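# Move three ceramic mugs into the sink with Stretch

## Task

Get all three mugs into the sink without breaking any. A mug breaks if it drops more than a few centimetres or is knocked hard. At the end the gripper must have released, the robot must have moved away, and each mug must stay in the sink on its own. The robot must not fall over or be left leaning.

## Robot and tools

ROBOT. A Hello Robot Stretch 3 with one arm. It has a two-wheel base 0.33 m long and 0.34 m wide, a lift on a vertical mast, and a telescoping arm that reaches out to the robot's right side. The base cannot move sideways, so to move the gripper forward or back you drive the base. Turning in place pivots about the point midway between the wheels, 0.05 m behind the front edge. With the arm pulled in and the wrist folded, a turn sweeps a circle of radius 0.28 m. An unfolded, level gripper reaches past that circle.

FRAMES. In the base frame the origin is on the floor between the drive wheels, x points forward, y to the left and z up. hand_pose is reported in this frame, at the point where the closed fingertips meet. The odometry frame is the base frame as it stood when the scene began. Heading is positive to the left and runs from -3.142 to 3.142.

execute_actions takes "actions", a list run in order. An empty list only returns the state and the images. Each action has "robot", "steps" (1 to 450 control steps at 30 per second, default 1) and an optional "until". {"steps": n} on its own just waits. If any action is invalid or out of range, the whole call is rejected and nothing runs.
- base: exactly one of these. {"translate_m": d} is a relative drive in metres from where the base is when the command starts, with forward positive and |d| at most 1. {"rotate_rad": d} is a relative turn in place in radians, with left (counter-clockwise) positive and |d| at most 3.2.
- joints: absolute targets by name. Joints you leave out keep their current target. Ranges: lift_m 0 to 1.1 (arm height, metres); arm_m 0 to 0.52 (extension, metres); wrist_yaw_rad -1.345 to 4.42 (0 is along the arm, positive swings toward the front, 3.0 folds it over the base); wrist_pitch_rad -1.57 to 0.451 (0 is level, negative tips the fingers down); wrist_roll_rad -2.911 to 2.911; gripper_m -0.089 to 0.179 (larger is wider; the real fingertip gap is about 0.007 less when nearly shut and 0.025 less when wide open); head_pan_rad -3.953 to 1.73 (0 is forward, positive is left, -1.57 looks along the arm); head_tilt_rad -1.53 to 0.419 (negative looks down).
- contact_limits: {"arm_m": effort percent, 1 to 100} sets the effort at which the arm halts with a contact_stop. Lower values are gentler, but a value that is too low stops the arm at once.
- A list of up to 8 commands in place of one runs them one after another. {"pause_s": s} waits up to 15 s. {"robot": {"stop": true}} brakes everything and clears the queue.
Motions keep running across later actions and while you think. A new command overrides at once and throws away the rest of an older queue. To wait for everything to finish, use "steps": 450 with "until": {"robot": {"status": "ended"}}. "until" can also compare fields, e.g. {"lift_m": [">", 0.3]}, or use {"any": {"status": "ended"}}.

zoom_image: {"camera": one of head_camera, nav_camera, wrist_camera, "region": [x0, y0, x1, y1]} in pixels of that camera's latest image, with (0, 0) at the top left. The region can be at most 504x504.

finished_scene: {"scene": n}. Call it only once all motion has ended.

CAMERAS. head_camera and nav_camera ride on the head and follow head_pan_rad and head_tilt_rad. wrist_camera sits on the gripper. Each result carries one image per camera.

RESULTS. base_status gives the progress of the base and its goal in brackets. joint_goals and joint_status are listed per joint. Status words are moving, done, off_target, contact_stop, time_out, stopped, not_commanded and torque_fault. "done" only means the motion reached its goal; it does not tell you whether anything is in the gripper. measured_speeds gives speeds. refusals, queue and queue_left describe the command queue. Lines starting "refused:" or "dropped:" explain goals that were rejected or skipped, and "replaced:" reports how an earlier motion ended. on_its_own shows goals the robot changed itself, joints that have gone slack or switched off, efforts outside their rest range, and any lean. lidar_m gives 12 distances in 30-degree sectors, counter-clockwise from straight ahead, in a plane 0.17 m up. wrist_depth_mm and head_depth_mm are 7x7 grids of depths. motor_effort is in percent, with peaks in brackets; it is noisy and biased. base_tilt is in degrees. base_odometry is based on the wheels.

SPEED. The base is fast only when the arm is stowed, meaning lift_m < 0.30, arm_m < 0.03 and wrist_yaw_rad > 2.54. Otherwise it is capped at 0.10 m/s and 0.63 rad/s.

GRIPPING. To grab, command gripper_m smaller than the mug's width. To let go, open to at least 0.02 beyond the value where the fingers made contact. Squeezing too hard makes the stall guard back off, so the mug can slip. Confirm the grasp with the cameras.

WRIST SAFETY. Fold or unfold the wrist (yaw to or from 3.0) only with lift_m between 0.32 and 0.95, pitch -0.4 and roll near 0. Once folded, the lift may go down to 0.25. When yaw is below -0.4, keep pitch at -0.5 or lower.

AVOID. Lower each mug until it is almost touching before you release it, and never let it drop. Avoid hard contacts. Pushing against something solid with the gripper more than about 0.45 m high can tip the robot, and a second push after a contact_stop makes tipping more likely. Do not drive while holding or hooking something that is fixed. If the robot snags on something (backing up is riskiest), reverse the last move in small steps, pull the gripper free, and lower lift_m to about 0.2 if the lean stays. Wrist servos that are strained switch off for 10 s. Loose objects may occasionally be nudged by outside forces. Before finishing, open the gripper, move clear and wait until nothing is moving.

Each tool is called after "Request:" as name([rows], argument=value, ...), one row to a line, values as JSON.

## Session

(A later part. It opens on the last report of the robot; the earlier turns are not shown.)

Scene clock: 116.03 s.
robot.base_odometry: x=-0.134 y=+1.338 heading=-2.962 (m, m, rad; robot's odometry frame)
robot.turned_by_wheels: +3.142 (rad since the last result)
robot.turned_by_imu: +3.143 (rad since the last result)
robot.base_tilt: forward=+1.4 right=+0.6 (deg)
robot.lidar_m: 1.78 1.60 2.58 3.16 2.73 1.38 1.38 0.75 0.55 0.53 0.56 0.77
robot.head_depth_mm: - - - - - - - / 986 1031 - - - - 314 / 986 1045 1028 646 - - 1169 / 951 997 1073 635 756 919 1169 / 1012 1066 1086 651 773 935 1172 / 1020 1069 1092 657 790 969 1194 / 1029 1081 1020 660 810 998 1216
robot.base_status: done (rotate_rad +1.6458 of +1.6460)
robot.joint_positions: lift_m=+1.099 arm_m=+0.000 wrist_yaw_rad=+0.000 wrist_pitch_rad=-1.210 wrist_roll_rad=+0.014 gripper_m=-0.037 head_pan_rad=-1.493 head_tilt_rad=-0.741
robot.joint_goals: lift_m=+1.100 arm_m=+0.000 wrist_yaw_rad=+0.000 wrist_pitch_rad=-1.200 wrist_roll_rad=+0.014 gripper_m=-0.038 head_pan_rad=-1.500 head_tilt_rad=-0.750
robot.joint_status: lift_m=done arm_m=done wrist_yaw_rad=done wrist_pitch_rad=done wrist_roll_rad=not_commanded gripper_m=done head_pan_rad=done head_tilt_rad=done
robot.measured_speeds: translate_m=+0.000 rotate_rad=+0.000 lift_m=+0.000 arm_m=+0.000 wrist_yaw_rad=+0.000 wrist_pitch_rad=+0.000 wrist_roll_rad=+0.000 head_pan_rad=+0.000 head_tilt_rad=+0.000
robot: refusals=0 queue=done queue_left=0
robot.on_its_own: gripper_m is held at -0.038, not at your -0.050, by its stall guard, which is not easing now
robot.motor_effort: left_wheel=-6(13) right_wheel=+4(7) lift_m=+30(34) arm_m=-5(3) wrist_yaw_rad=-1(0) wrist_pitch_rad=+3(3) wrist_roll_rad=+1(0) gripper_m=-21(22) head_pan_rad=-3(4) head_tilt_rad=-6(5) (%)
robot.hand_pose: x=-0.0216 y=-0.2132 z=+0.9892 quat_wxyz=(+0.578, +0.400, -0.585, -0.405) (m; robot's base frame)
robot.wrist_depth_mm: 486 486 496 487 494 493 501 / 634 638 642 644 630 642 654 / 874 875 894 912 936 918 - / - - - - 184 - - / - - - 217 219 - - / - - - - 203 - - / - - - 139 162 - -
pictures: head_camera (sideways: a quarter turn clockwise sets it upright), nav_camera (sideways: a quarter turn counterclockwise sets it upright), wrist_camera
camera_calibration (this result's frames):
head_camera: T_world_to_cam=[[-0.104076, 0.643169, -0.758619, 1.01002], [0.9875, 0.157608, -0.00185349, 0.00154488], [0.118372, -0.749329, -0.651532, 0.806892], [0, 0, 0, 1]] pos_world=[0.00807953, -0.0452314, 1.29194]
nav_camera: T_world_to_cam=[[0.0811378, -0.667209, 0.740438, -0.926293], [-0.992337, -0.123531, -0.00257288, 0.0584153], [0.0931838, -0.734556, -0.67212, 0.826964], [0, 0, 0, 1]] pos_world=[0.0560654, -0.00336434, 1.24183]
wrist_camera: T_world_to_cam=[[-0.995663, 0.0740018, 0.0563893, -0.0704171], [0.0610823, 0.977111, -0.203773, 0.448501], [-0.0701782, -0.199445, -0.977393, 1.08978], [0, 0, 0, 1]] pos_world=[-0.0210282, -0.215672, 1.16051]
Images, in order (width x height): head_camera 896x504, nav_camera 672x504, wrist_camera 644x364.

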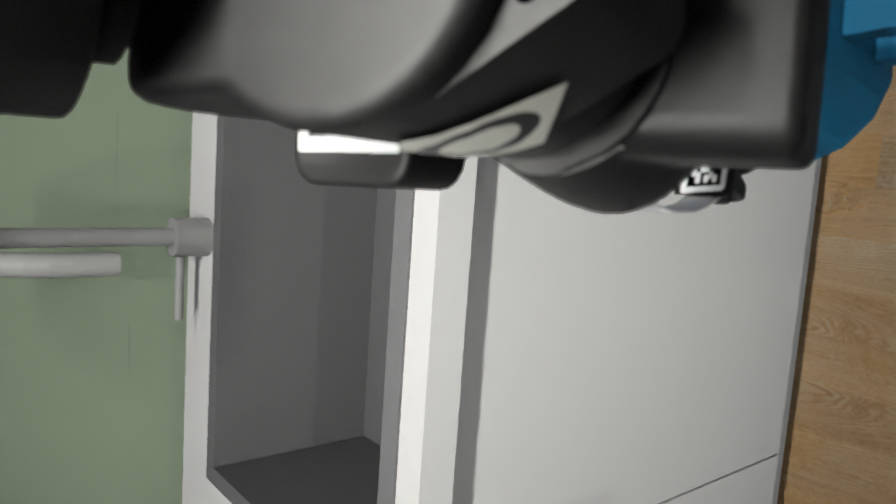

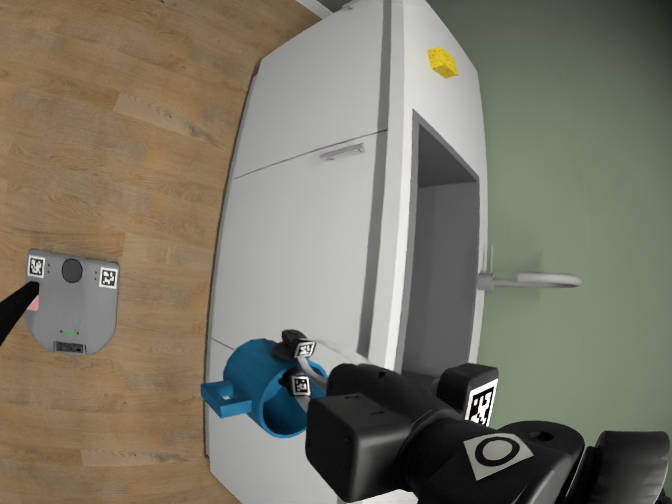

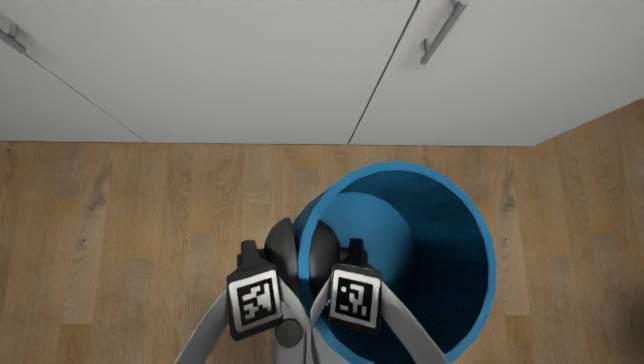

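Request:
execute_actions([
  {"robot":[{"joints":{"arm_m":0.52,"wrist_pitch_rad":-1.1,"head_pan_rad":-1.7}},{"joints":{"lift_m":1.04}}],"steps":450,"until":{"robot":{"status":"ended"}}},
])

Scene clock: 128.90 s.
robot.base_odometry: x=-0.134 y=+1.338 heading=-2.962 (m, m, rad; robot's odometry frame)
robot.turned_by_wheels: +0.000 (rad since the last result)
robot.turned_by_imu: +0.001 (rad since the last result)
robot.base_tilt: forward=+1.5 right=+0.7 (deg)
robot.lidar_m: 1.78 1.59 2.58 3.16 2.73 1.38 1.38 0.75 0.55 0.53 0.56 0.77
robot.head_depth_mm: - 984 753 649 766 944 1192 / 1021 1050 820 648 763 932 1169 / 1000 1051 1055 633 755 913 1165 / - 999 776 631 748 900 1172 / 980 1006 1056 632 746 902 1156 / 935 974 1036 635 734 883 1148 / 951 1018 1032 619 726 872 1148
robot.base_status: done (rotate_rad +1.6458 of +1.6460)
robot.joint_positions: lift_m=+1.040 arm_m=+0.518 wrist_yaw_rad=+0.000 wrist_pitch_rad=-1.117 wrist_roll_rad=+0.015 gripper_m=-0.037 head_pan_rad=-1.693 head_tilt_rad=-0.741
robot.joint_goals: lift_m=+1.040 arm_m=+0.520 wrist_yaw_rad=+0.000 wrist_pitch_rad=-1.100 wrist_roll_rad=+0.015 gripper_m=-0.038 head_pan_rad=-1.700 head_tilt_rad=-0.750
robot.joint_status: lift_m=done arm_m=done wrist_yaw_rad=done wrist_pitch_rad=done wrist_roll_rad=not_commanded gripper_m=done head_pan_rad=done head_tilt_rad=done
robot.measured_speeds: translate_m=+0.000 rotate_rad=+0.000 lift_m=+0.000 arm_m=+0.000 wrist_yaw_rad=+0.000 wrist_pitch_rad=+0.000 wrist_roll_rad=+0.000 head_pan_rad=+0.000 head_tilt_rad=+0.000
robot: refusals=0 queue=done queue_left=0
robot.on_its_own: gripper_m is held at -0.038, not at your -0.050, by its stall guard, which is not easing now
robot.motor_effort: left_wheel=-6(6) right_wheel=+4(4) lift_m=+24(29) arm_m=+5(4) wrist_yaw_rad=+1(1) wrist_pitch_rad=+5(6) wrist_roll_rad=-1(0) gripper_m=-20(21) head_pan_rad=-5(25) head_tilt_rad=-5(6) (%)
robot.hand_pose: x=-0.0216 y=-0.7536 z=+0.9379 quat_wxyz=(+0.595, +0.372, -0.604, -0.378) (m; robot's base frame)
robot.wrist_depth_mm: 328 324 328 334 341 315 250 / 404 408 416 418 414 313 236 / 450 462 463 480 478 309 226 / 431 440 443 454 185 312 218 / 416 422 427 215 218 278 219 / 402 404 407 - 203 263 219 / 385 394 400 395 162 293 219
pictures: head_camera (sideways: a quarter turn clockwise sets it upright), nav_camera (sideways: a quarter turn counterclockwise sets it upright), wrist_camera
camera_calibration (this result's frames):
head_camera: T_world_to_cam=[[0.0256854, 0.651028, -0.758619, 1.00923], [0.999133, -0.0415791, -0.00185348, 0.0014739], [-0.0327494, -0.757914, -0.651532, 0.807814], [0, 0, 0, 1]] pos_world=[-0.000939719, -0.044724, 1.29194]
nav_camera: T_world_to_cam=[[-0.0529394, -0.670037, 0.740438, -0.925475], [-0.997109, 0.0759381, -0.00257288, 0.0584444], [-0.0545035, -0.738434, -0.67212, 0.827865], [0, 0, 0, 1]] pos_world=[0.0544029, -0.0132171, 1.24183]
wrist_camera: T_world_to_cam=[[-0.995618, 0.0797913, 0.0487681, -0.016011], [0.0620446, 0.953817, -0.293912, 1.03306], [-0.0699674, -0.289598, -0.954588, 0.842545], [0, 0, 0, 1]] pos_world=[-0.0210858, -0.740072, 1.10869]
Images, in order (width x height): head_camera 896x504, nav_camera 672x504, wrist_camera 644x364.

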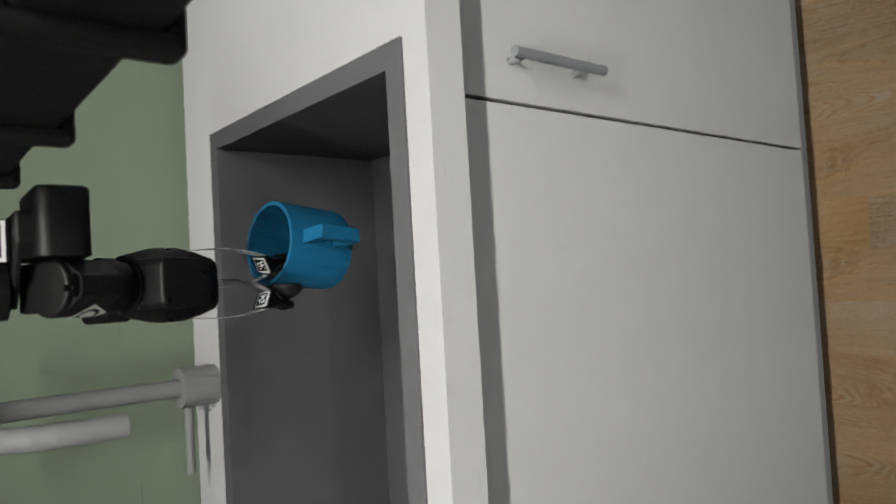

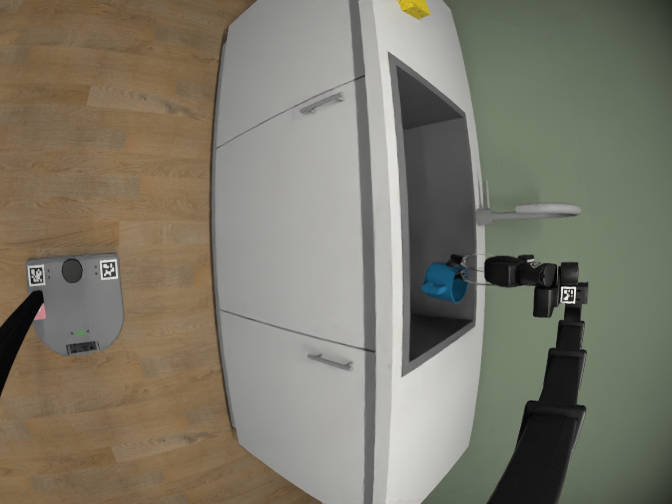

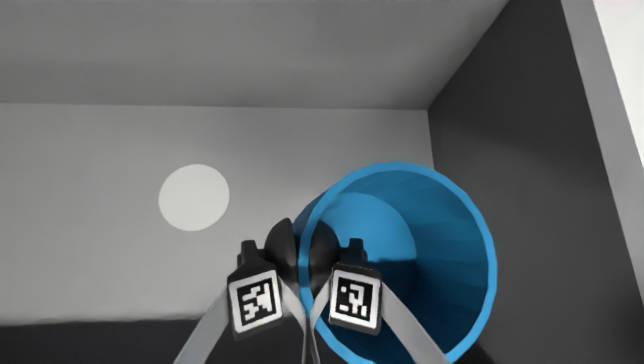

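Request:
execute_actions([
  {"robot":{"joints":{"lift_m":0.88}},"steps":450,"until":{"robot":{"status":"ended"}}},
])

Scene clock: 134.80 s.
robot.base_odometry: x=-0.134 y=+1.338 heading=-2.962 (m, m, rad; robot's odometry frame)
robot.turned_by_wheels: +0.000 (rad since the last result)
robot.turned_by_imu: +0.000 (rad since the last result)
robot.base_tilt: forward=+1.5 right=+0.7 (deg)
robot.lidar_m: 1.77 1.60 2.59 3.18 2.73 1.38 1.38 0.75 0.55 0.54 0.56 0.77
robot.head_depth_mm: 1000 1044 757 - - 969 1187 / 1000 1047 - 646 786 929 1149 / 988 1052 1078 633 758 917 1166 / 984 - 1053 632 750 911 1171 / 979 1043 1057 632 742 896 1144 / 943 970 1046 635 735 884 1152 / 954 1017 1034 623 726 873 1158
robot.base_status: done (rotate_rad +1.6458 of +1.6460)
robot.joint_positions: lift_m=+0.880 arm_m=+0.518 wrist_yaw_rad=+0.000 wrist_pitch_rad=-1.117 wrist_roll_rad=+0.015 gripper_m=-0.037 head_pan_rad=-1.693 head_tilt_rad=-0.741
robot.joint_goals: lift_m=+0.880 arm_m=+0.520 wrist_yaw_rad=+0.000 wrist_pitch_rad=-1.100 wrist_roll_rad=+0.015 gripper_m=-0.038 head_pan_rad=-1.700 head_tilt_rad=-0.750
robot.joint_status: lift_m=done arm_m=done wrist_yaw_rad=done wrist_pitch_rad=done wrist_roll_rad=not_commanded gripper_m=done head_pan_rad=done head_tilt_rad=done
robot.measured_speeds: translate_m=+0.000 rotate_rad=+0.000 lift_m=+0.000 arm_m=+0.000 wrist_yaw_rad=+0.000 wrist_pitch_rad=+0.000 wrist_roll_rad=+0.000 head_pan_rad=+0.000 head_tilt_rad=+0.000
robot: refusals=0 queue=done queue_left=0
robot.on_its_own: gripper_m is held at -0.038, not at your -0.050, by its stall guard, which is not easing now
robot.motor_effort: left_wheel=-6(6) right_wheel=+4(4) lift_m=+24(26) arm_m=+5(6) wrist_yaw_rad=+0(1) wrist_pitch_rad=+5(5) wrist_roll_rad=-1(0) gripper_m=-21(21) head_pan_rad=-5(5) head_tilt_rad=-6(6) (%)
robot.hand_pose: x=-0.0216 y=-0.7536 z=+0.7779 quat_wxyz=(+0.595, +0.372, -0.604, -0.378) (m; robot's base frame)
robot.wrist_depth_mm: 310 318 321 334 334 312 218 / 306 306 317 323 329 313 217 / 292 293 303 306 311 313 216 / 278 282 289 292 183 298 218 / 267 271 276 217 219 280 217 / 257 259 262 - 203 262 218 / 247 251 252 253 163 264 219
pictures: head_camera (sideways: a quarter turn clockwise sets it upright), nav_camera (sideways: a quarter turn counterclockwise sets it upright), wrist_camera
camera_calibration (this result's frames):
head_camera: T_world_to_cam=[[0.0256853, 0.651028, -0.758619, 1.00923], [0.999133, -0.041579, -0.00185347, 0.0014739], [-0.0327493, -0.757914, -0.651532, 0.807814], [0, 0, 0, 1]] pos_world=[-0.000939714, -0.044724, 1.29194]
nav_camera: T_world_to_cam=[[-0.0529393, -0.670037, 0.740438, -0.925475], [-0.997109, 0.075938, -0.00257289, 0.0584444], [-0.0545034, -0.738434, -0.67212, 0.827865], [0, 0, 0, 1]] pos_world=[0.0544029, -0.0132171, 1.24183]
wrist_camera: T_world_to_cam=[[-0.995618, 0.0797913, 0.0487681, -0.00820836], [0.0620446, 0.953817, -0.293912, 0.986036], [-0.0699675, -0.289598, -0.954588, 0.689817], [0, 0, 0, 1]] pos_world=[-0.0210858, -0.740073, 0.948699]
Images, in order (width x height): head_camera 896x504, nav_camera 672x504, wrist_camera 644x364.

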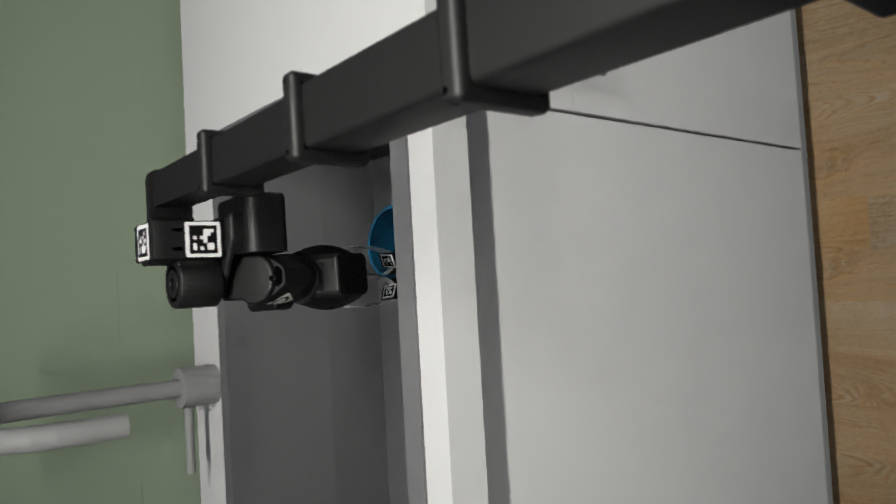

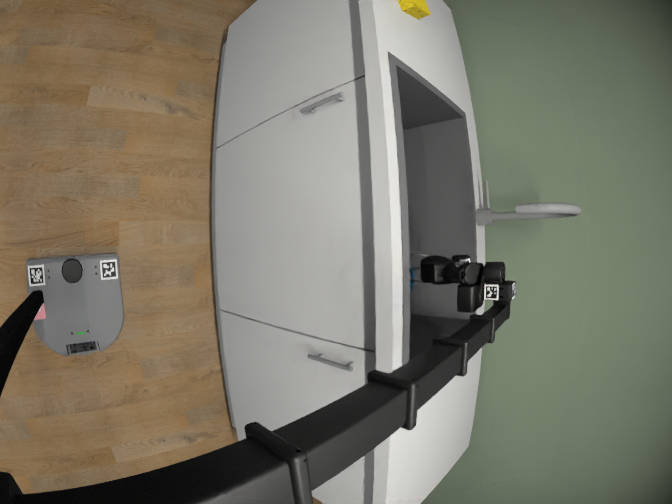

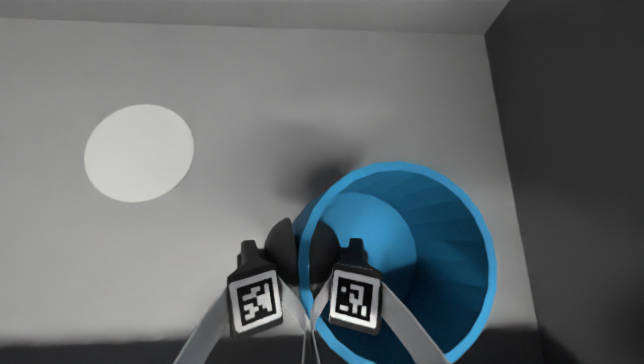

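Request:
execute_actions([
  {"robot":{"joints":{"lift_m":0.832}},"steps":450,"until":{"robot":{"status":"ended"}}},
])

Scene clock: 140.80 s.
robot.base_odometry: x=-0.134 y=+1.338 heading=-2.962 (m, m, rad; robot's odometry frame)
robot.turned_by_wheels: +0.000 (rad since the last result)
robot.turned_by_imu: +0.000 (rad since the last result)
robot.base_tilt: forward=+1.5 right=+0.6 (deg)
robot.lidar_m: 1.77 1.60 2.59 3.16 2.74 1.38 1.38 0.75 0.55 0.53 0.56 0.77
robot.head_depth_mm: 1001 1034 752 639 - - 1173 / 997 1045 786 - 769 945 1166 / 987 1046 1102 634 754 917 1163 / 984 1056 - 630 751 906 1171 / 977 1042 1043 633 741 899 1148 / 933 977 1037 635 735 883 1151 / 956 1017 1032 622 728 876 1153
robot.base_status: done (rotate_rad +1.6458 of +1.6460)
robot.joint_positions: lift_m=+0.832 arm_m=+0.518 wrist_yaw_rad=+0.000 wrist_pitch_rad=-1.117 wrist_roll_rad=+0.015 gripper_m=-0.037 head_pan_rad=-1.693 head_tilt_rad=-0.741
robot.joint_goals: lift_m=+0.832 arm_m=+0.520 wrist_yaw_rad=+0.000 wrist_pitch_rad=-1.100 wrist_roll_rad=+0.015 gripper_m=-0.038 head_pan_rad=-1.700 head_tilt_rad=-0.750
robot.joint_status: lift_m=done arm_m=done wrist_yaw_rad=done wrist_pitch_rad=done wrist_roll_rad=not_commanded gripper_m=done head_pan_rad=done head_tilt_rad=done
robot.measured_speeds: translate_m=+0.000 rotate_rad=+0.000 lift_m=+0.000 arm_m=+0.000 wrist_yaw_rad=+0.000 wrist_pitch_rad=+0.000 wrist_roll_rad=+0.000 head_pan_rad=+0.000 head_tilt_rad=+0.000
robot: refusals=0 queue=done queue_left=0
robot.on_its_own: gripper_m is held at -0.038, not at your -0.050, by its stall guard, which is not easing now
robot.motor_effort: left_wheel=-6(6) right_wheel=+4(4) lift_m=+24(24) arm_m=+6(6) wrist_yaw_rad=-1(0) wrist_pitch_rad=+5(5) wrist_roll_rad=+0(0) gripper_m=-20(20) head_pan_rad=-5(5) head_tilt_rad=-6(6) (%)
robot.hand_pose: x=-0.0216 y=-0.7536 z=+0.7299 quat_wxyz=(+0.595, +0.372, -0.604, -0.378) (m; robot's base frame)
robot.wrist_depth_mm: 266 272 278 283 287 292 216 / 252 256 262 267 272 277 218 / 240 244 250 255 261 264 218 / 230 234 239 243 184 252 219 / 222 224 229 216 219 241 217 / 214 217 220 - 204 230 218 / 204 206 211 211 162 220 218
pictures: head_camera (sideways: a quarter turn clockwise sets it upright), nav_camera (sideways: a quarter turn counterclockwise sets it upright), wrist_camera
camera_calibration (this result's frames):
head_camera: T_world_to_cam=[[0.0256854, 0.651028, -0.758619, 1.00923], [0.999133, -0.0415791, -0.00185348, 0.0014739], [-0.0327494, -0.757914, -0.651532, 0.807814], [0, 0, 0, 1]] pos_world=[-0.000939719, -0.044724, 1.29194]
nav_camera: T_world_to_cam=[[-0.0529394, -0.670037, 0.740438, -0.925475], [-0.997109, 0.0759381, -0.00257288, 0.0584444], [-0.0545035, -0.738434, -0.67212, 0.827865], [0, 0, 0, 1]] pos_world=[0.0544029, -0.0132171, 1.24183]
wrist_camera: T_world_to_cam=[[-0.995618, 0.0797914, 0.0487681, -0.00586716], [0.0620447, 0.953817, -0.293912, 0.971928], [-0.0699675, -0.289598, -0.954588, 0.643994], [0, 0, 0, 1]] pos_world=[-0.0210859, -0.740074, 0.900696]
Images, in order (width x height): head_camera 896x504, nav_camera 672x504, wrist_camera 644x364.

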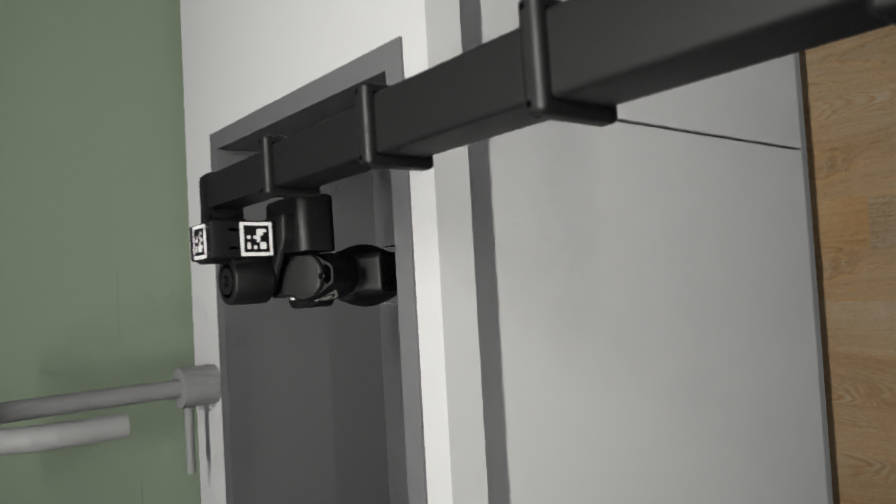

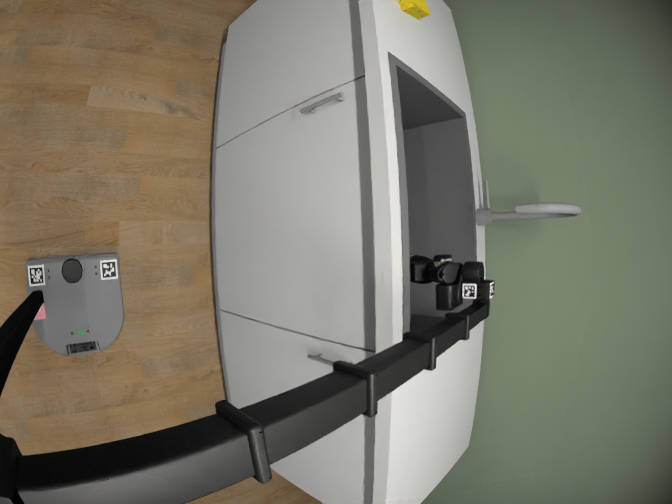

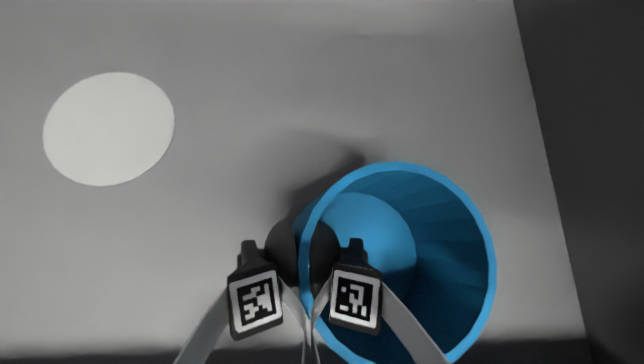

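Request:
execute_actions([
  {"robot":[{"joints":{"lift_m":0.824}},{"joints":{"gripper_m":0.035}},{"joints":{"lift_m":1.03}},{"joints":{"arm_m":0.0,"head_pan_rad":-1.6,"head_tilt_rad":-0.8},"base":{"rotate_rad":1.619}},{"base":{"translate_m":1.0},"joints":{"lift_m":1.0,"gripper_m":0.15,"wrist_pitch_rad":-1.2,"wrist_yaw_rad":-0.5}},{"base":{"translate_m":1.0}},{"base":{"translate_m":0.483}},{"base":{"rotate_rad":1.522},"joints":{"arm_m":0.25}}],"steps":450,"until":{"robot":{"status":"ended"}}},
  {"steps":450,"until":{"robot":{"status":"ended"}}},
  {"steps":450,"until":{"robot":{"status":"ended"}}},
  {"steps":450,"until":{"robot":{"status":"ended"}}},
])

Scene clock: 194.20 s.
robot.base_odometry: x=+0.427 y=-1.081 heading=+0.179 (m, m, rad; robot's odometry frame)
robot.turned_by_wheels: +3.141 (rad since the last result)
robot.turned_by_imu: +3.142 (rad since the last result)
robot.base_tilt: forward=+1.5 right=+0.5 (deg)
robot.lidar_m: 1.79 1.88 2.30 2.98 2.46 1.94 1.93 1.61 0.88 1.15 0.94 0.96
robot.head_depth_mm: - 1121 1033 843 695 1269 1178 / - - 1005 835 698 1270 1187 / - - - 824 702 638 1187 / 986 1094 1091 764 701 642 1191 / 995 1122 1047 842 705 643 1193 / 1002 1127 1064 846 705 643 1189 / 1001 1126 1058 853 708 647 1196
robot.base_status: done (rotate_rad +1.5218 of +1.5220)
robot.joint_positions: lift_m=+1.000 arm_m=+0.250 wrist_yaw_rad=-0.499 wrist_pitch_rad=-1.203 wrist_roll_rad=+0.012 gripper_m=+0.150 head_pan_rad=-1.607 head_tilt_rad=-0.790
robot.joint_goals: lift_m=+1.000 arm_m=+0.250 wrist_yaw_rad=-0.500 wrist_pitch_rad=-1.200 wrist_roll_rad=+0.012 gripper_m=+0.150 head_pan_rad=-1.600 head_tilt_rad=-0.800
robot.joint_status: lift_m=done arm_m=done wrist_yaw_rad=done wrist_pitch_rad=done wrist_roll_rad=not_commanded gripper_m=done head_pan_rad=done head_tilt_rad=done
robot.measured_speeds: translate_m=+0.000 rotate_rad=+0.000 lift_m=+0.000 arm_m=+0.000 wrist_yaw_rad=+0.000 wrist_pitch_rad=+0.000 wrist_roll_rad=+0.000 head_pan_rad=+0.000 head_tilt_rad=+0.000
robot: refusals=0 queue=done queue_left=0
robot.motor_effort: left_wheel=-6(21) right_wheel=+4(15) lift_m=+22(33) arm_m=+5(10) wrist_yaw_rad=-1(7) wrist_pitch_rad=+1(12) wrist_roll_rad=+1(3) gripper_m=-1(86) head_pan_rad=+4(17) head_tilt_rad=-6(15) (%)
robot.hand_pose: x=-0.0549 y=-0.4556 z=+0.8911 quat_wxyz=(+0.462, +0.241, -0.666, -0.534) (m; robot's base frame)
robot.wrist_depth_mm: 357 364 372 375 389 393 405 / 341 269 357 365 375 377 396 / 333 262 344 359 360 370 379 / 320 311 336 343 348 358 369 / 317 323 326 334 337 354 - / 303 313 317 324 327 - - / - 305 307 311 - - -
pictures: head_camera (sideways: a quarter turn clockwise sets it upright), nav_camera (sideways: a quarter turn counterclockwise sets it upright), wrist_camera
camera_calibration (this result's frames):
head_camera: T_world_to_cam=[[-0.0293367, 0.687344, -0.725739, 0.966715], [0.99899, 0.044878, 0.00212132, -0.00369996], [0.0340278, -0.724944, -0.687966, 0.854797], [0, 0, 0, 1]] pos_world=[0.00296959, -0.0446193, 1.28966]
nav_camera: T_world_to_cam=[[0.00385966, -0.707714, 0.706488, -0.881577], [-0.999935, -0.0102965, -0.00485158, 0.061428], [0.0107079, -0.706424, -0.707708, 0.873755], [0, 0, 0, 1]] pos_world=[0.0554705, -0.00603054, 1.24149]
wrist_camera: T_world_to_cam=[[-0.839421, 0.540537, 0.0565021, 0.140926], [0.519153, 0.828256, -0.210884, 0.631096], [-0.160789, -0.147687, -0.975877, 0.960468], [0, 0, 0, 1]] pos_world=[-0.0549065, -0.457036, 1.06242]
Images, in order (width x height): head_camera 896x504, nav_camera 672x504, wrist_camera 644x364.

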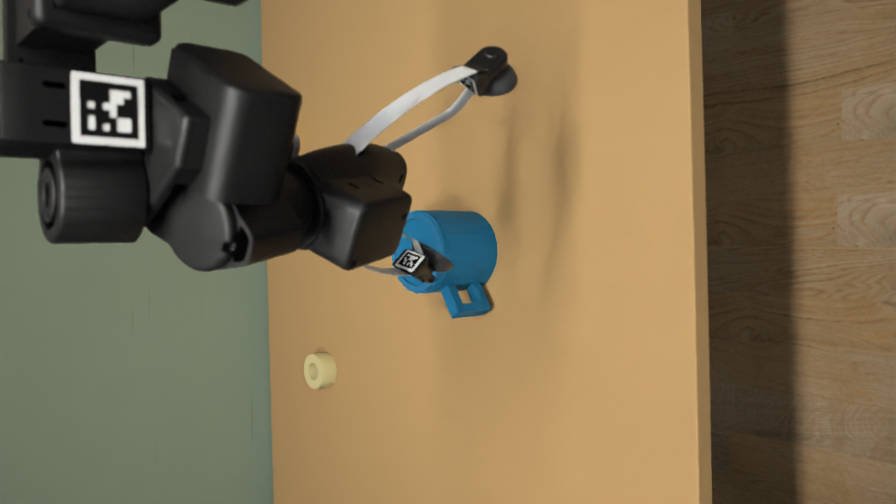

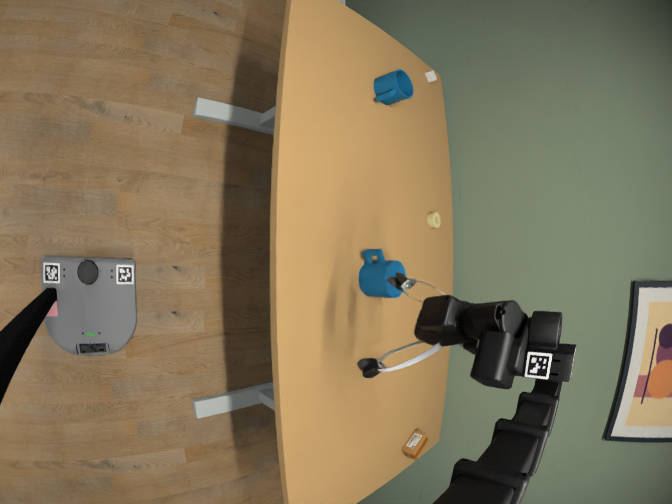

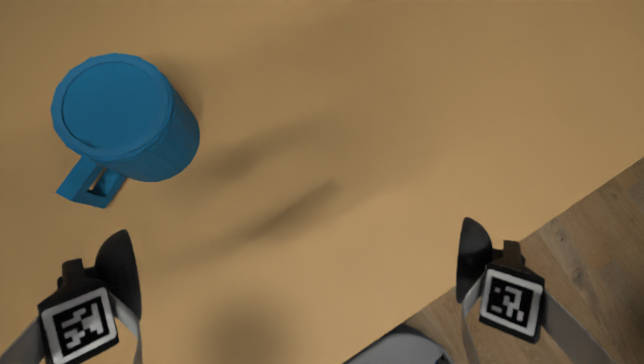

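Request:
execute_actions([
  {"robot":[{"base":{"translate_m":0.061},"joints":{"arm_m":0.42}},{"joints":{"lift_m":0.94}}],"steps":450,"until":{"robot":{"status":"ended"}}},
])

Scene clock: 202.33 s.
robot.base_odometry: x=+0.487 y=-1.070 heading=+0.179 (m, m, rad; robot's odometry frame)
robot.turned_by_wheels: +0.000 (rad since the last result)
robot.turned_by_imu: +0.001 (rad since the last result)
robot.base_tilt: forward=+1.5 right=+0.7 (deg)
robot.lidar_m: 1.73 1.82 2.27 2.97 2.50 1.99 1.99 1.62 0.92 1.15 0.90 1.64
robot.head_depth_mm: 975 - 986 829 696 1261 1174 / 967 1140 1044 810 696 638 1182 / 960 - 975 772 699 639 1182 / 981 1115 1013 818 702 640 1194 / 1000 1121 1046 840 702 641 1190 / 1004 1122 1054 840 703 643 1183 / 1004 1125 1059 847 704 643 1196
robot.base_status: done (translate_m +0.0610 of +0.0610)
robot.joint_positions: lift_m=+0.940 arm_m=+0.420 wrist_yaw_rad=-0.499 wrist_pitch_rad=-1.203 wrist_roll_rad=+0.012 gripper_m=+0.150 head_pan_rad=-1.607 head_tilt_rad=-0.790
robot.joint_goals: lift_m=+0.940 arm_m=+0.420 wrist_yaw_rad=-0.500 wrist_pitch_rad=-1.200 wrist_roll_rad=+0.012 gripper_m=+0.150 head_pan_rad=-1.600 head_tilt_rad=-0.800
robot.joint_status: lift_m=done arm_m=done wrist_yaw_rad=done wrist_pitch_rad=done wrist_roll_rad=not_commanded gripper_m=done head_pan_rad=done head_tilt_rad=done
robot.measured_speeds: translate_m=+0.000 rotate_rad=+0.000 lift_m=+0.000 arm_m=+0.000 wrist_yaw_rad=+0.000 wrist_pitch_rad=+0.000 wrist_roll_rad=+0.000 head_pan_rad=+0.000 head_tilt_rad=+0.000
robot: refusals=0 queue=done queue_left=0
robot.motor_effort: left_wheel=-6(9) right_wheel=+4(8) lift_m=+23(22) arm_m=+6(7) wrist_yaw_rad=-1(1) wrist_pitch_rad=+1(1) wrist_roll_rad=+1(1) gripper_m=+0(1) head_pan_rad=+3(4) head_tilt_rad=-7(6) (%)
robot.hand_pose: x=-0.0549 y=-0.6256 z=+0.8311 quat_wxyz=(+0.462, +0.241, -0.666, -0.534) (m; robot's base frame)
robot.wrist_depth_mm: 293 295 302 310 316 326 335 / 281 288 291 301 308 316 321 / 276 278 287 289 298 306 311 / 268 270 273 284 286 292 300 / 259 263 195 196 279 287 292 / 252 258 190 190 269 - 281 / - 245 249 256 262 269 275
pictures: head_camera (sideways: a quarter turn clockwise sets it upright), nav_camera (sideways: a quarter turn counterclockwise sets it upright), wrist_camera
camera_calibration (this result's frames):
head_camera: T_world_to_cam=[[-0.0293367, 0.687344, -0.725739, 0.966715], [0.99899, 0.0448779, 0.00212132, -0.00369996], [0.0340278, -0.724944, -0.687966, 0.854797], [0, 0, 0, 1]] pos_world=[0.00296959, -0.0446193, 1.28966]
nav_camera: T_world_to_cam=[[0.00385958, -0.707714, 0.706488, -0.881577], [-0.999935, -0.0102964, -0.00485158, 0.061428], [0.0107078, -0.706424, -0.707708, 0.873755], [0, 0, 0, 1]] pos_world=[0.0554705, -0.00603055, 1.24149]
wrist_camera: T_world_to_cam=[[-0.839356, 0.540641, 0.056475, 0.23629], [0.519265, 0.828195, -0.210849, 0.759166], [-0.160766, -0.147651, -0.975886, 0.876831], [0, 0, 0, 1]] pos_world=[-0.0549128, -0.62702, 1.00241]
Images, in order (width x height): head_camera 896x504, nav_camera 672x504, wrist_camera 644x364.

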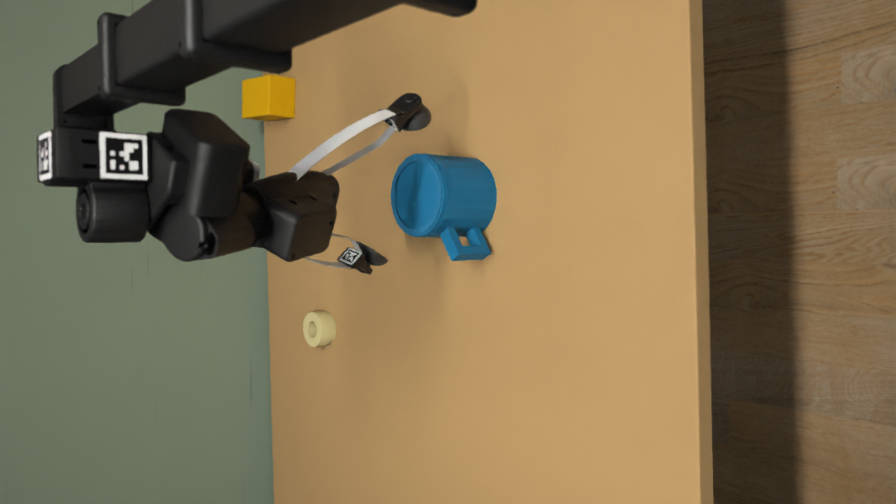

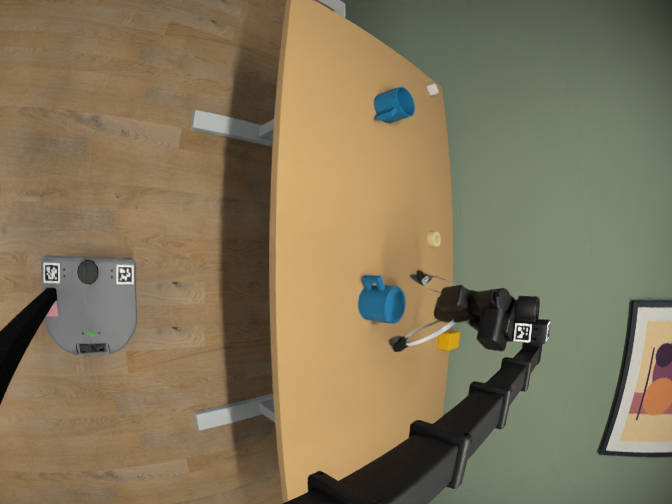

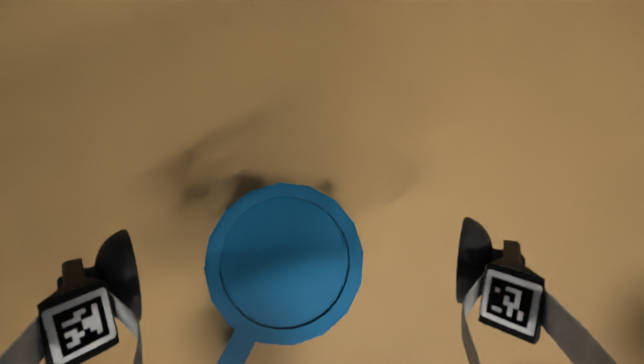

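Request:
execute_actions([
  {"robot":[{"base":{"translate_m":0.008},"joints":{"lift_m":0.872}},{"joints":{"gripper_m":0.04}},{"pause_s":0.3},{"joints":{"lift_m":0.95,"head_pan_rad":-0.9,"head_tilt_rad":-0.65}}],"steps":450,"until":{"robot":{"status":"ended"}}},
])

Scene clock: 215.50 s.
robot.base_odometry: x=+0.495 y=-1.069 heading=+0.179 (m, m, rad; robot's odometry frame)
robot.turned_by_wheels: +0.000 (rad since the last result)
robot.turned_by_imu: +0.001 (rad since the last result)
robot.base_tilt: forward=+1.5 right=+0.7 (deg)
robot.lidar_m: 1.72 1.82 2.27 2.98 2.51 1.99 2.00 1.61 0.93 1.15 0.90 1.65
robot.head_depth_mm: 1052 1139 1223 994 790 655 575 / 1123 1211 1280 1002 793 660 1192 / 1210 1323 1355 934 792 659 1261 / 1296 1424 1555 1008 795 712 1263 / 1416 1563 1763 1006 798 1434 1249 / 1524 1736 1955 1009 827 1487 1266 / 1682 1851 2005 2120 1645 1501 1263
robot.base_status: done (translate_m +0.0080 of +0.0080)
robot.joint_positions: lift_m=+0.950 arm_m=+0.420 wrist_yaw_rad=-0.499 wrist_pitch_rad=-1.210 wrist_roll_rad=+0.012 gripper_m=+0.048 head_pan_rad=-0.907 head_tilt_rad=-0.656
robot.joint_goals: lift_m=+0.950 arm_m=+0.420 wrist_yaw_rad=-0.500 wrist_pitch_rad=-1.200 wrist_roll_rad=+0.012 gripper_m=+0.047 head_pan_rad=-0.900 head_tilt_rad=-0.650
robot.joint_status: lift_m=done arm_m=done wrist_yaw_rad=done wrist_pitch_rad=done wrist_roll_rad=not_commanded gripper_m=done head_pan_rad=done head_tilt_rad=done
robot.measured_speeds: translate_m=+0.000 rotate_rad=+0.000 lift_m=+0.000 arm_m=+0.000 wrist_yaw_rad=+0.000 wrist_pitch_rad=+0.000 wrist_roll_rad=+0.000 head_pan_rad=+0.000 head_tilt_rad=+0.000
robot: refusals=0 queue=done queue_left=0
robot.on_its_own: gripper_m is held at +0.047, not at your +0.040, by its stall guard, which is still easing
robot.motor_effort: left_wheel=-6(9) right_wheel=+3(7) lift_m=+30(32) arm_m=+5(6) wrist_yaw_rad=-1(1) wrist_pitch_rad=+3(3) wrist_roll_rad=+1(1) gripper_m=-23(100) head_pan_rad=+4(51) head_tilt_rad=+3(22) (%)
robot.hand_pose: x=-0.0541 y=-0.6241 z=+0.8403 quat_wxyz=(+0.460, +0.243, -0.665, -0.535) (m; robot's base frame)
robot.wrist_depth_mm: 295 307 313 319 328 335 344 / 290 298 302 307 314 328 333 / 282 288 297 301 302 313 323 / 273 280 128 131 298 304 309 / 265 269 125 128 130 293 302 / 260 261 122 125 126 289 288 / 253 254 120 121 267 275 281
pictures: head_camera (sideways: a quarter turn clockwise sets it upright), nav_camera (sideways: a quarter turn counterclockwise sets it upright), wrist_camera
camera_calibration (this result's frames):
head_camera: T_world_to_cam=[[-0.401123, 0.425385, -0.811263, 1.08046], [0.735784, 0.67716, -0.00873443, 0.0120392], [0.54564, -0.600418, -0.584615, 0.717237], [0, 0, 0, 1]] pos_world=[0.0331862, -0.0371221, 1.29595]
nav_camera: T_world_to_cam=[[0.396217, -0.459259, 0.795043, -0.99939], [-0.758353, -0.651843, 0.00139278, 0.0518252], [0.517604, -0.603475, -0.606551, 0.739083], [0, 0, 0, 1]] pos_world=[0.0527248, 0.0208212, 1.24278]
wrist_camera: T_world_to_cam=[[-0.839537, 0.540308, 0.0569624, 0.23503], [0.519929, 0.829413, -0.204324, 0.754814], [-0.157643, -0.141921, -0.977245, 0.891037], [0, 0, 0, 1]] pos_world=[-0.0546676, -0.626584, 1.0116]
Images, in order (width x height): head_camera 896x504, nav_camera 672x504, wrist_camera 644x364.

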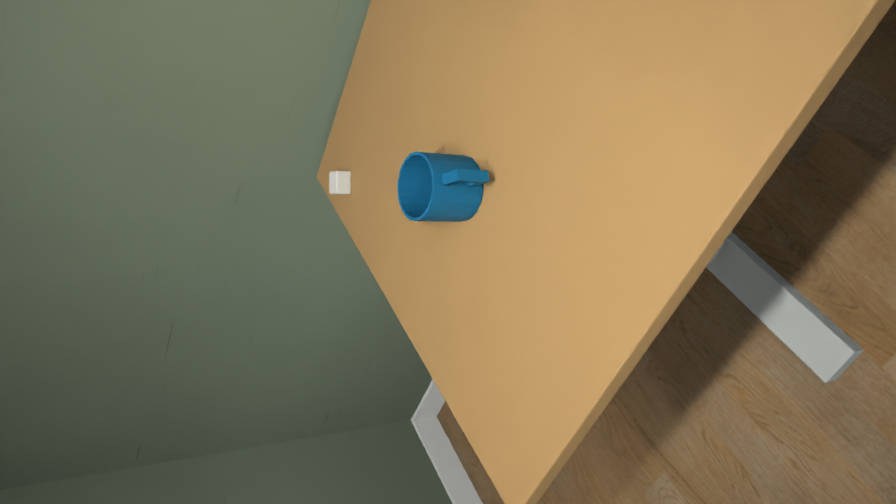

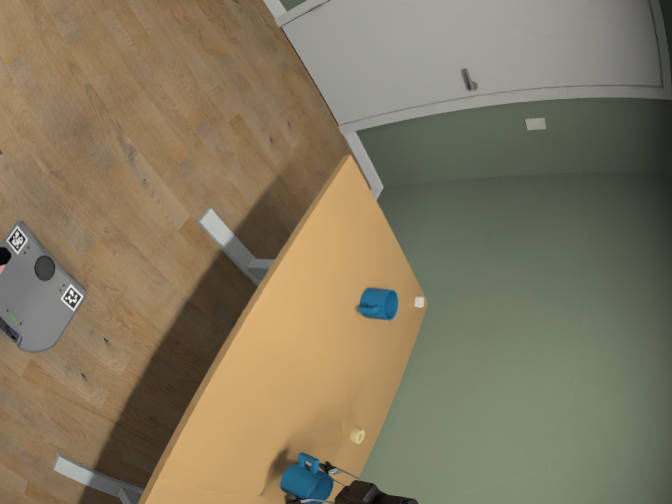

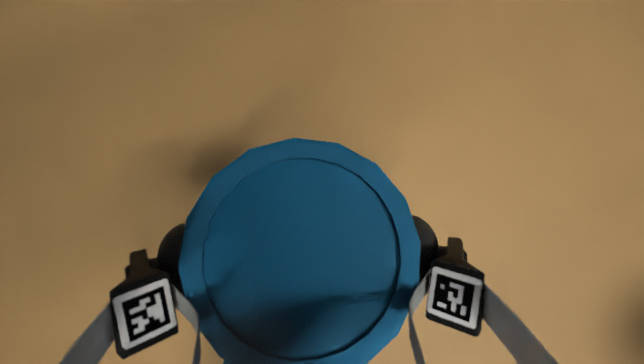

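Request:
execute_actions([
  {"robot":[{"joints":{"arm_m":0.0,"lift_m":1.1,"wrist_yaw_rad":0},"base":{"rotate_rad":1.766}},{"base":{"translate_m":1.0}},{"base":{"translate_m":1.0}},{"base":{"translate_m":0.559},"joints":{"head_pan_rad":-1.6,"head_tilt_rad":-0.75}},{"base":{"rotate_rad":1.376}},{"joints":{"arm_m":0.42}}],"steps":450,"until":{"robot":{"status":"ended"}}},
  {"steps":450,"until":{"robot":{"status":"ended"}}},
  {"steps":450,"until":{"robot":{"status":"ended"}}},
])

Scene clock: 270.67 s.
robot.base_odometry: x=-0.440 y=+1.313 heading=-2.963 (m, m, rad; robot's odometry frame)
robot.turned_by_wheels: +3.142 (rad since the last result)
robot.turned_by_imu: +3.143 (rad since the last result)
robot.base_tilt: forward=+1.5 right=+0.6 (deg)
robot.lidar_m: 1.50 1.36 1.84 3.17 3.14 1.65 1.66 0.72 0.52 0.50 0.52 0.71
robot.head_depth_mm: 950 1007 1013 605 696 837 1056 / 859 997 1014 608 694 837 1057 / - 945 629 608 694 842 1070 / 951 1009 626 609 697 843 1069 / 956 1019 1020 611 698 847 1071 / 958 1017 836 613 700 847 1154 / 963 1023 770 622 702 850 1150
robot.base_status: done (rotate_rad +1.3758 of +1.3760)
robot.joint_positions: lift_m=+1.099 arm_m=+0.420 wrist_yaw_rad=+0.000 wrist_pitch_rad=-1.210 wrist_roll_rad=+0.012 gripper_m=+0.054 head_pan_rad=-1.593 head_tilt_rad=-0.741
robot.joint_goals: lift_m=+1.100 arm_m=+0.420 wrist_yaw_rad=+0.000 wrist_pitch_rad=-1.200 wrist_roll_rad=+0.012 gripper_m=+0.053 head_pan_rad=-1.600 head_tilt_rad=-0.750
robot.joint_status: lift_m=done arm_m=done wrist_yaw_rad=done wrist_pitch_rad=done wrist_roll_rad=not_commanded gripper_m=done head_pan_rad=done head_tilt_rad=done
robot.measured_speeds: translate_m=+0.000 rotate_rad=+0.000 lift_m=+0.000 arm_m=+0.000 wrist_yaw_rad=+0.000 wrist_pitch_rad=+0.000 wrist_roll_rad=+0.000 head_pan_rad=+0.000 head_tilt_rad=+0.000
robot: refusals=0 queue=done queue_left=0
robot.on_its_own: gripper_m is held at +0.053, not at your +0.040, by its stall guard, which is not easing now
robot.motor_effort: left_wheel=-6(15) right_wheel=+4(9) lift_m=+30(29) arm_m=+6(6) wrist_yaw_rad=+0(3) wrist_pitch_rad=+3(3) wrist_roll_rad=+1(1) gripper_m=-21(23) head_pan_rad=-4(51) head_tilt_rad=-5(20) (%)
robot.hand_pose: x=-0.0216 y=-0.6324 z=+0.9892 quat_wxyz=(+0.578, +0.400, -0.585, -0.405) (m; robot's base frame)
robot.wrist_depth_mm: 292 438 472 487 494 502 477 / 290 433 521 532 546 548 514 / 291 437 505 517 529 539 499 / 287 431 128 132 519 482 505 / 287 394 125 128 130 499 503 / 286 354 122 125 126 491 486 / 279 352 120 122 296 333 338
pictures: head_camera (sideways: a quarter turn clockwise sets it upright), nav_camera (sideways: a quarter turn counterclockwise sets it upright), wrist_camera
camera_calibration (this result's frames):
head_camera: T_world_to_cam=[[-0.0394281, 0.650136, -0.758794, 1.00986], [0.998294, 0.0583538, -0.00187529, 0.00150742], [0.0430594, -0.757574, -0.651328, 0.807086], [0, 0, 0, 1]] pos_world=[0.00355938, -0.045206, 1.29195]
nav_camera: T_world_to_cam=[[0.0142074, -0.671774, 0.740619, -0.926121], [-0.99971, -0.0239656, -0.00256036, 0.058444], [0.0194694, -0.740368, -0.67192, 0.827154], [0, 0, 0, 1]] pos_world=[0.0554806, -0.00834607, 1.24183]
wrist_camera: T_world_to_cam=[[-0.995706, 0.072936, 0.0570083, -0.0407207], [0.0599208, 0.977207, -0.203656, 0.858016], [-0.0705627, -0.199365, -0.977381, 1.0062], [0, 0, 0, 1]] pos_world=[-0.0209589, -0.634888, 1.1605]
Images, in order (width x height): head_camera 896x504, nav_camera 672x504, wrist_camera 644x364.

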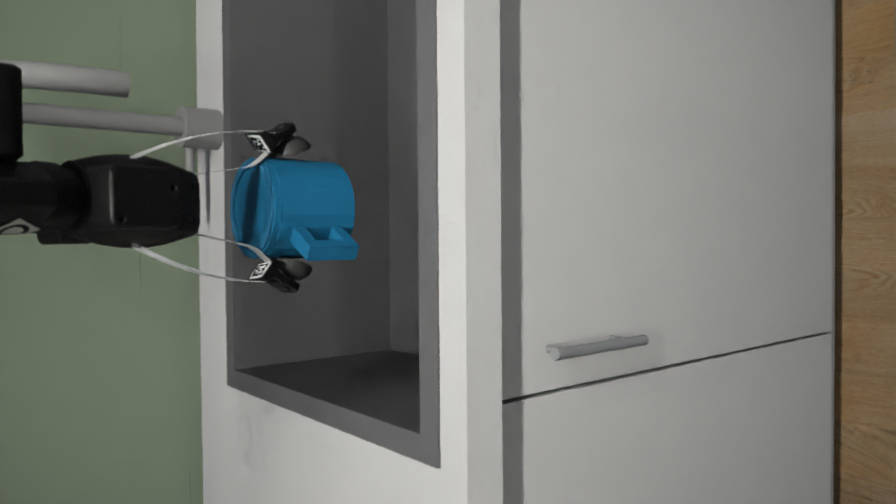

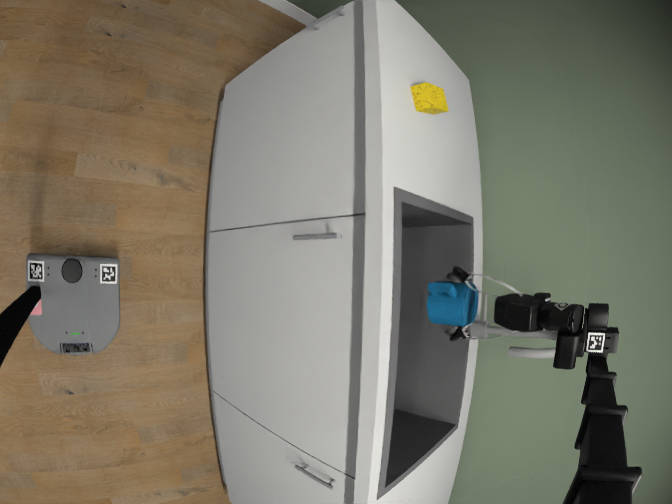

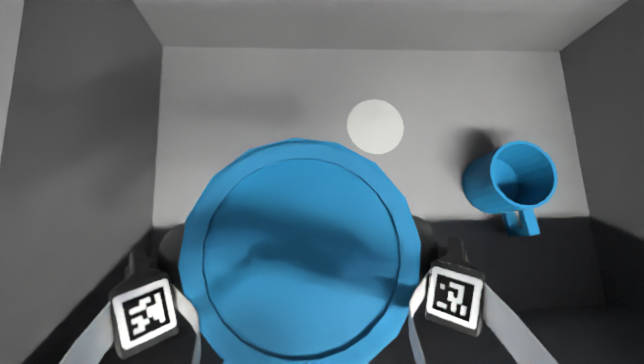

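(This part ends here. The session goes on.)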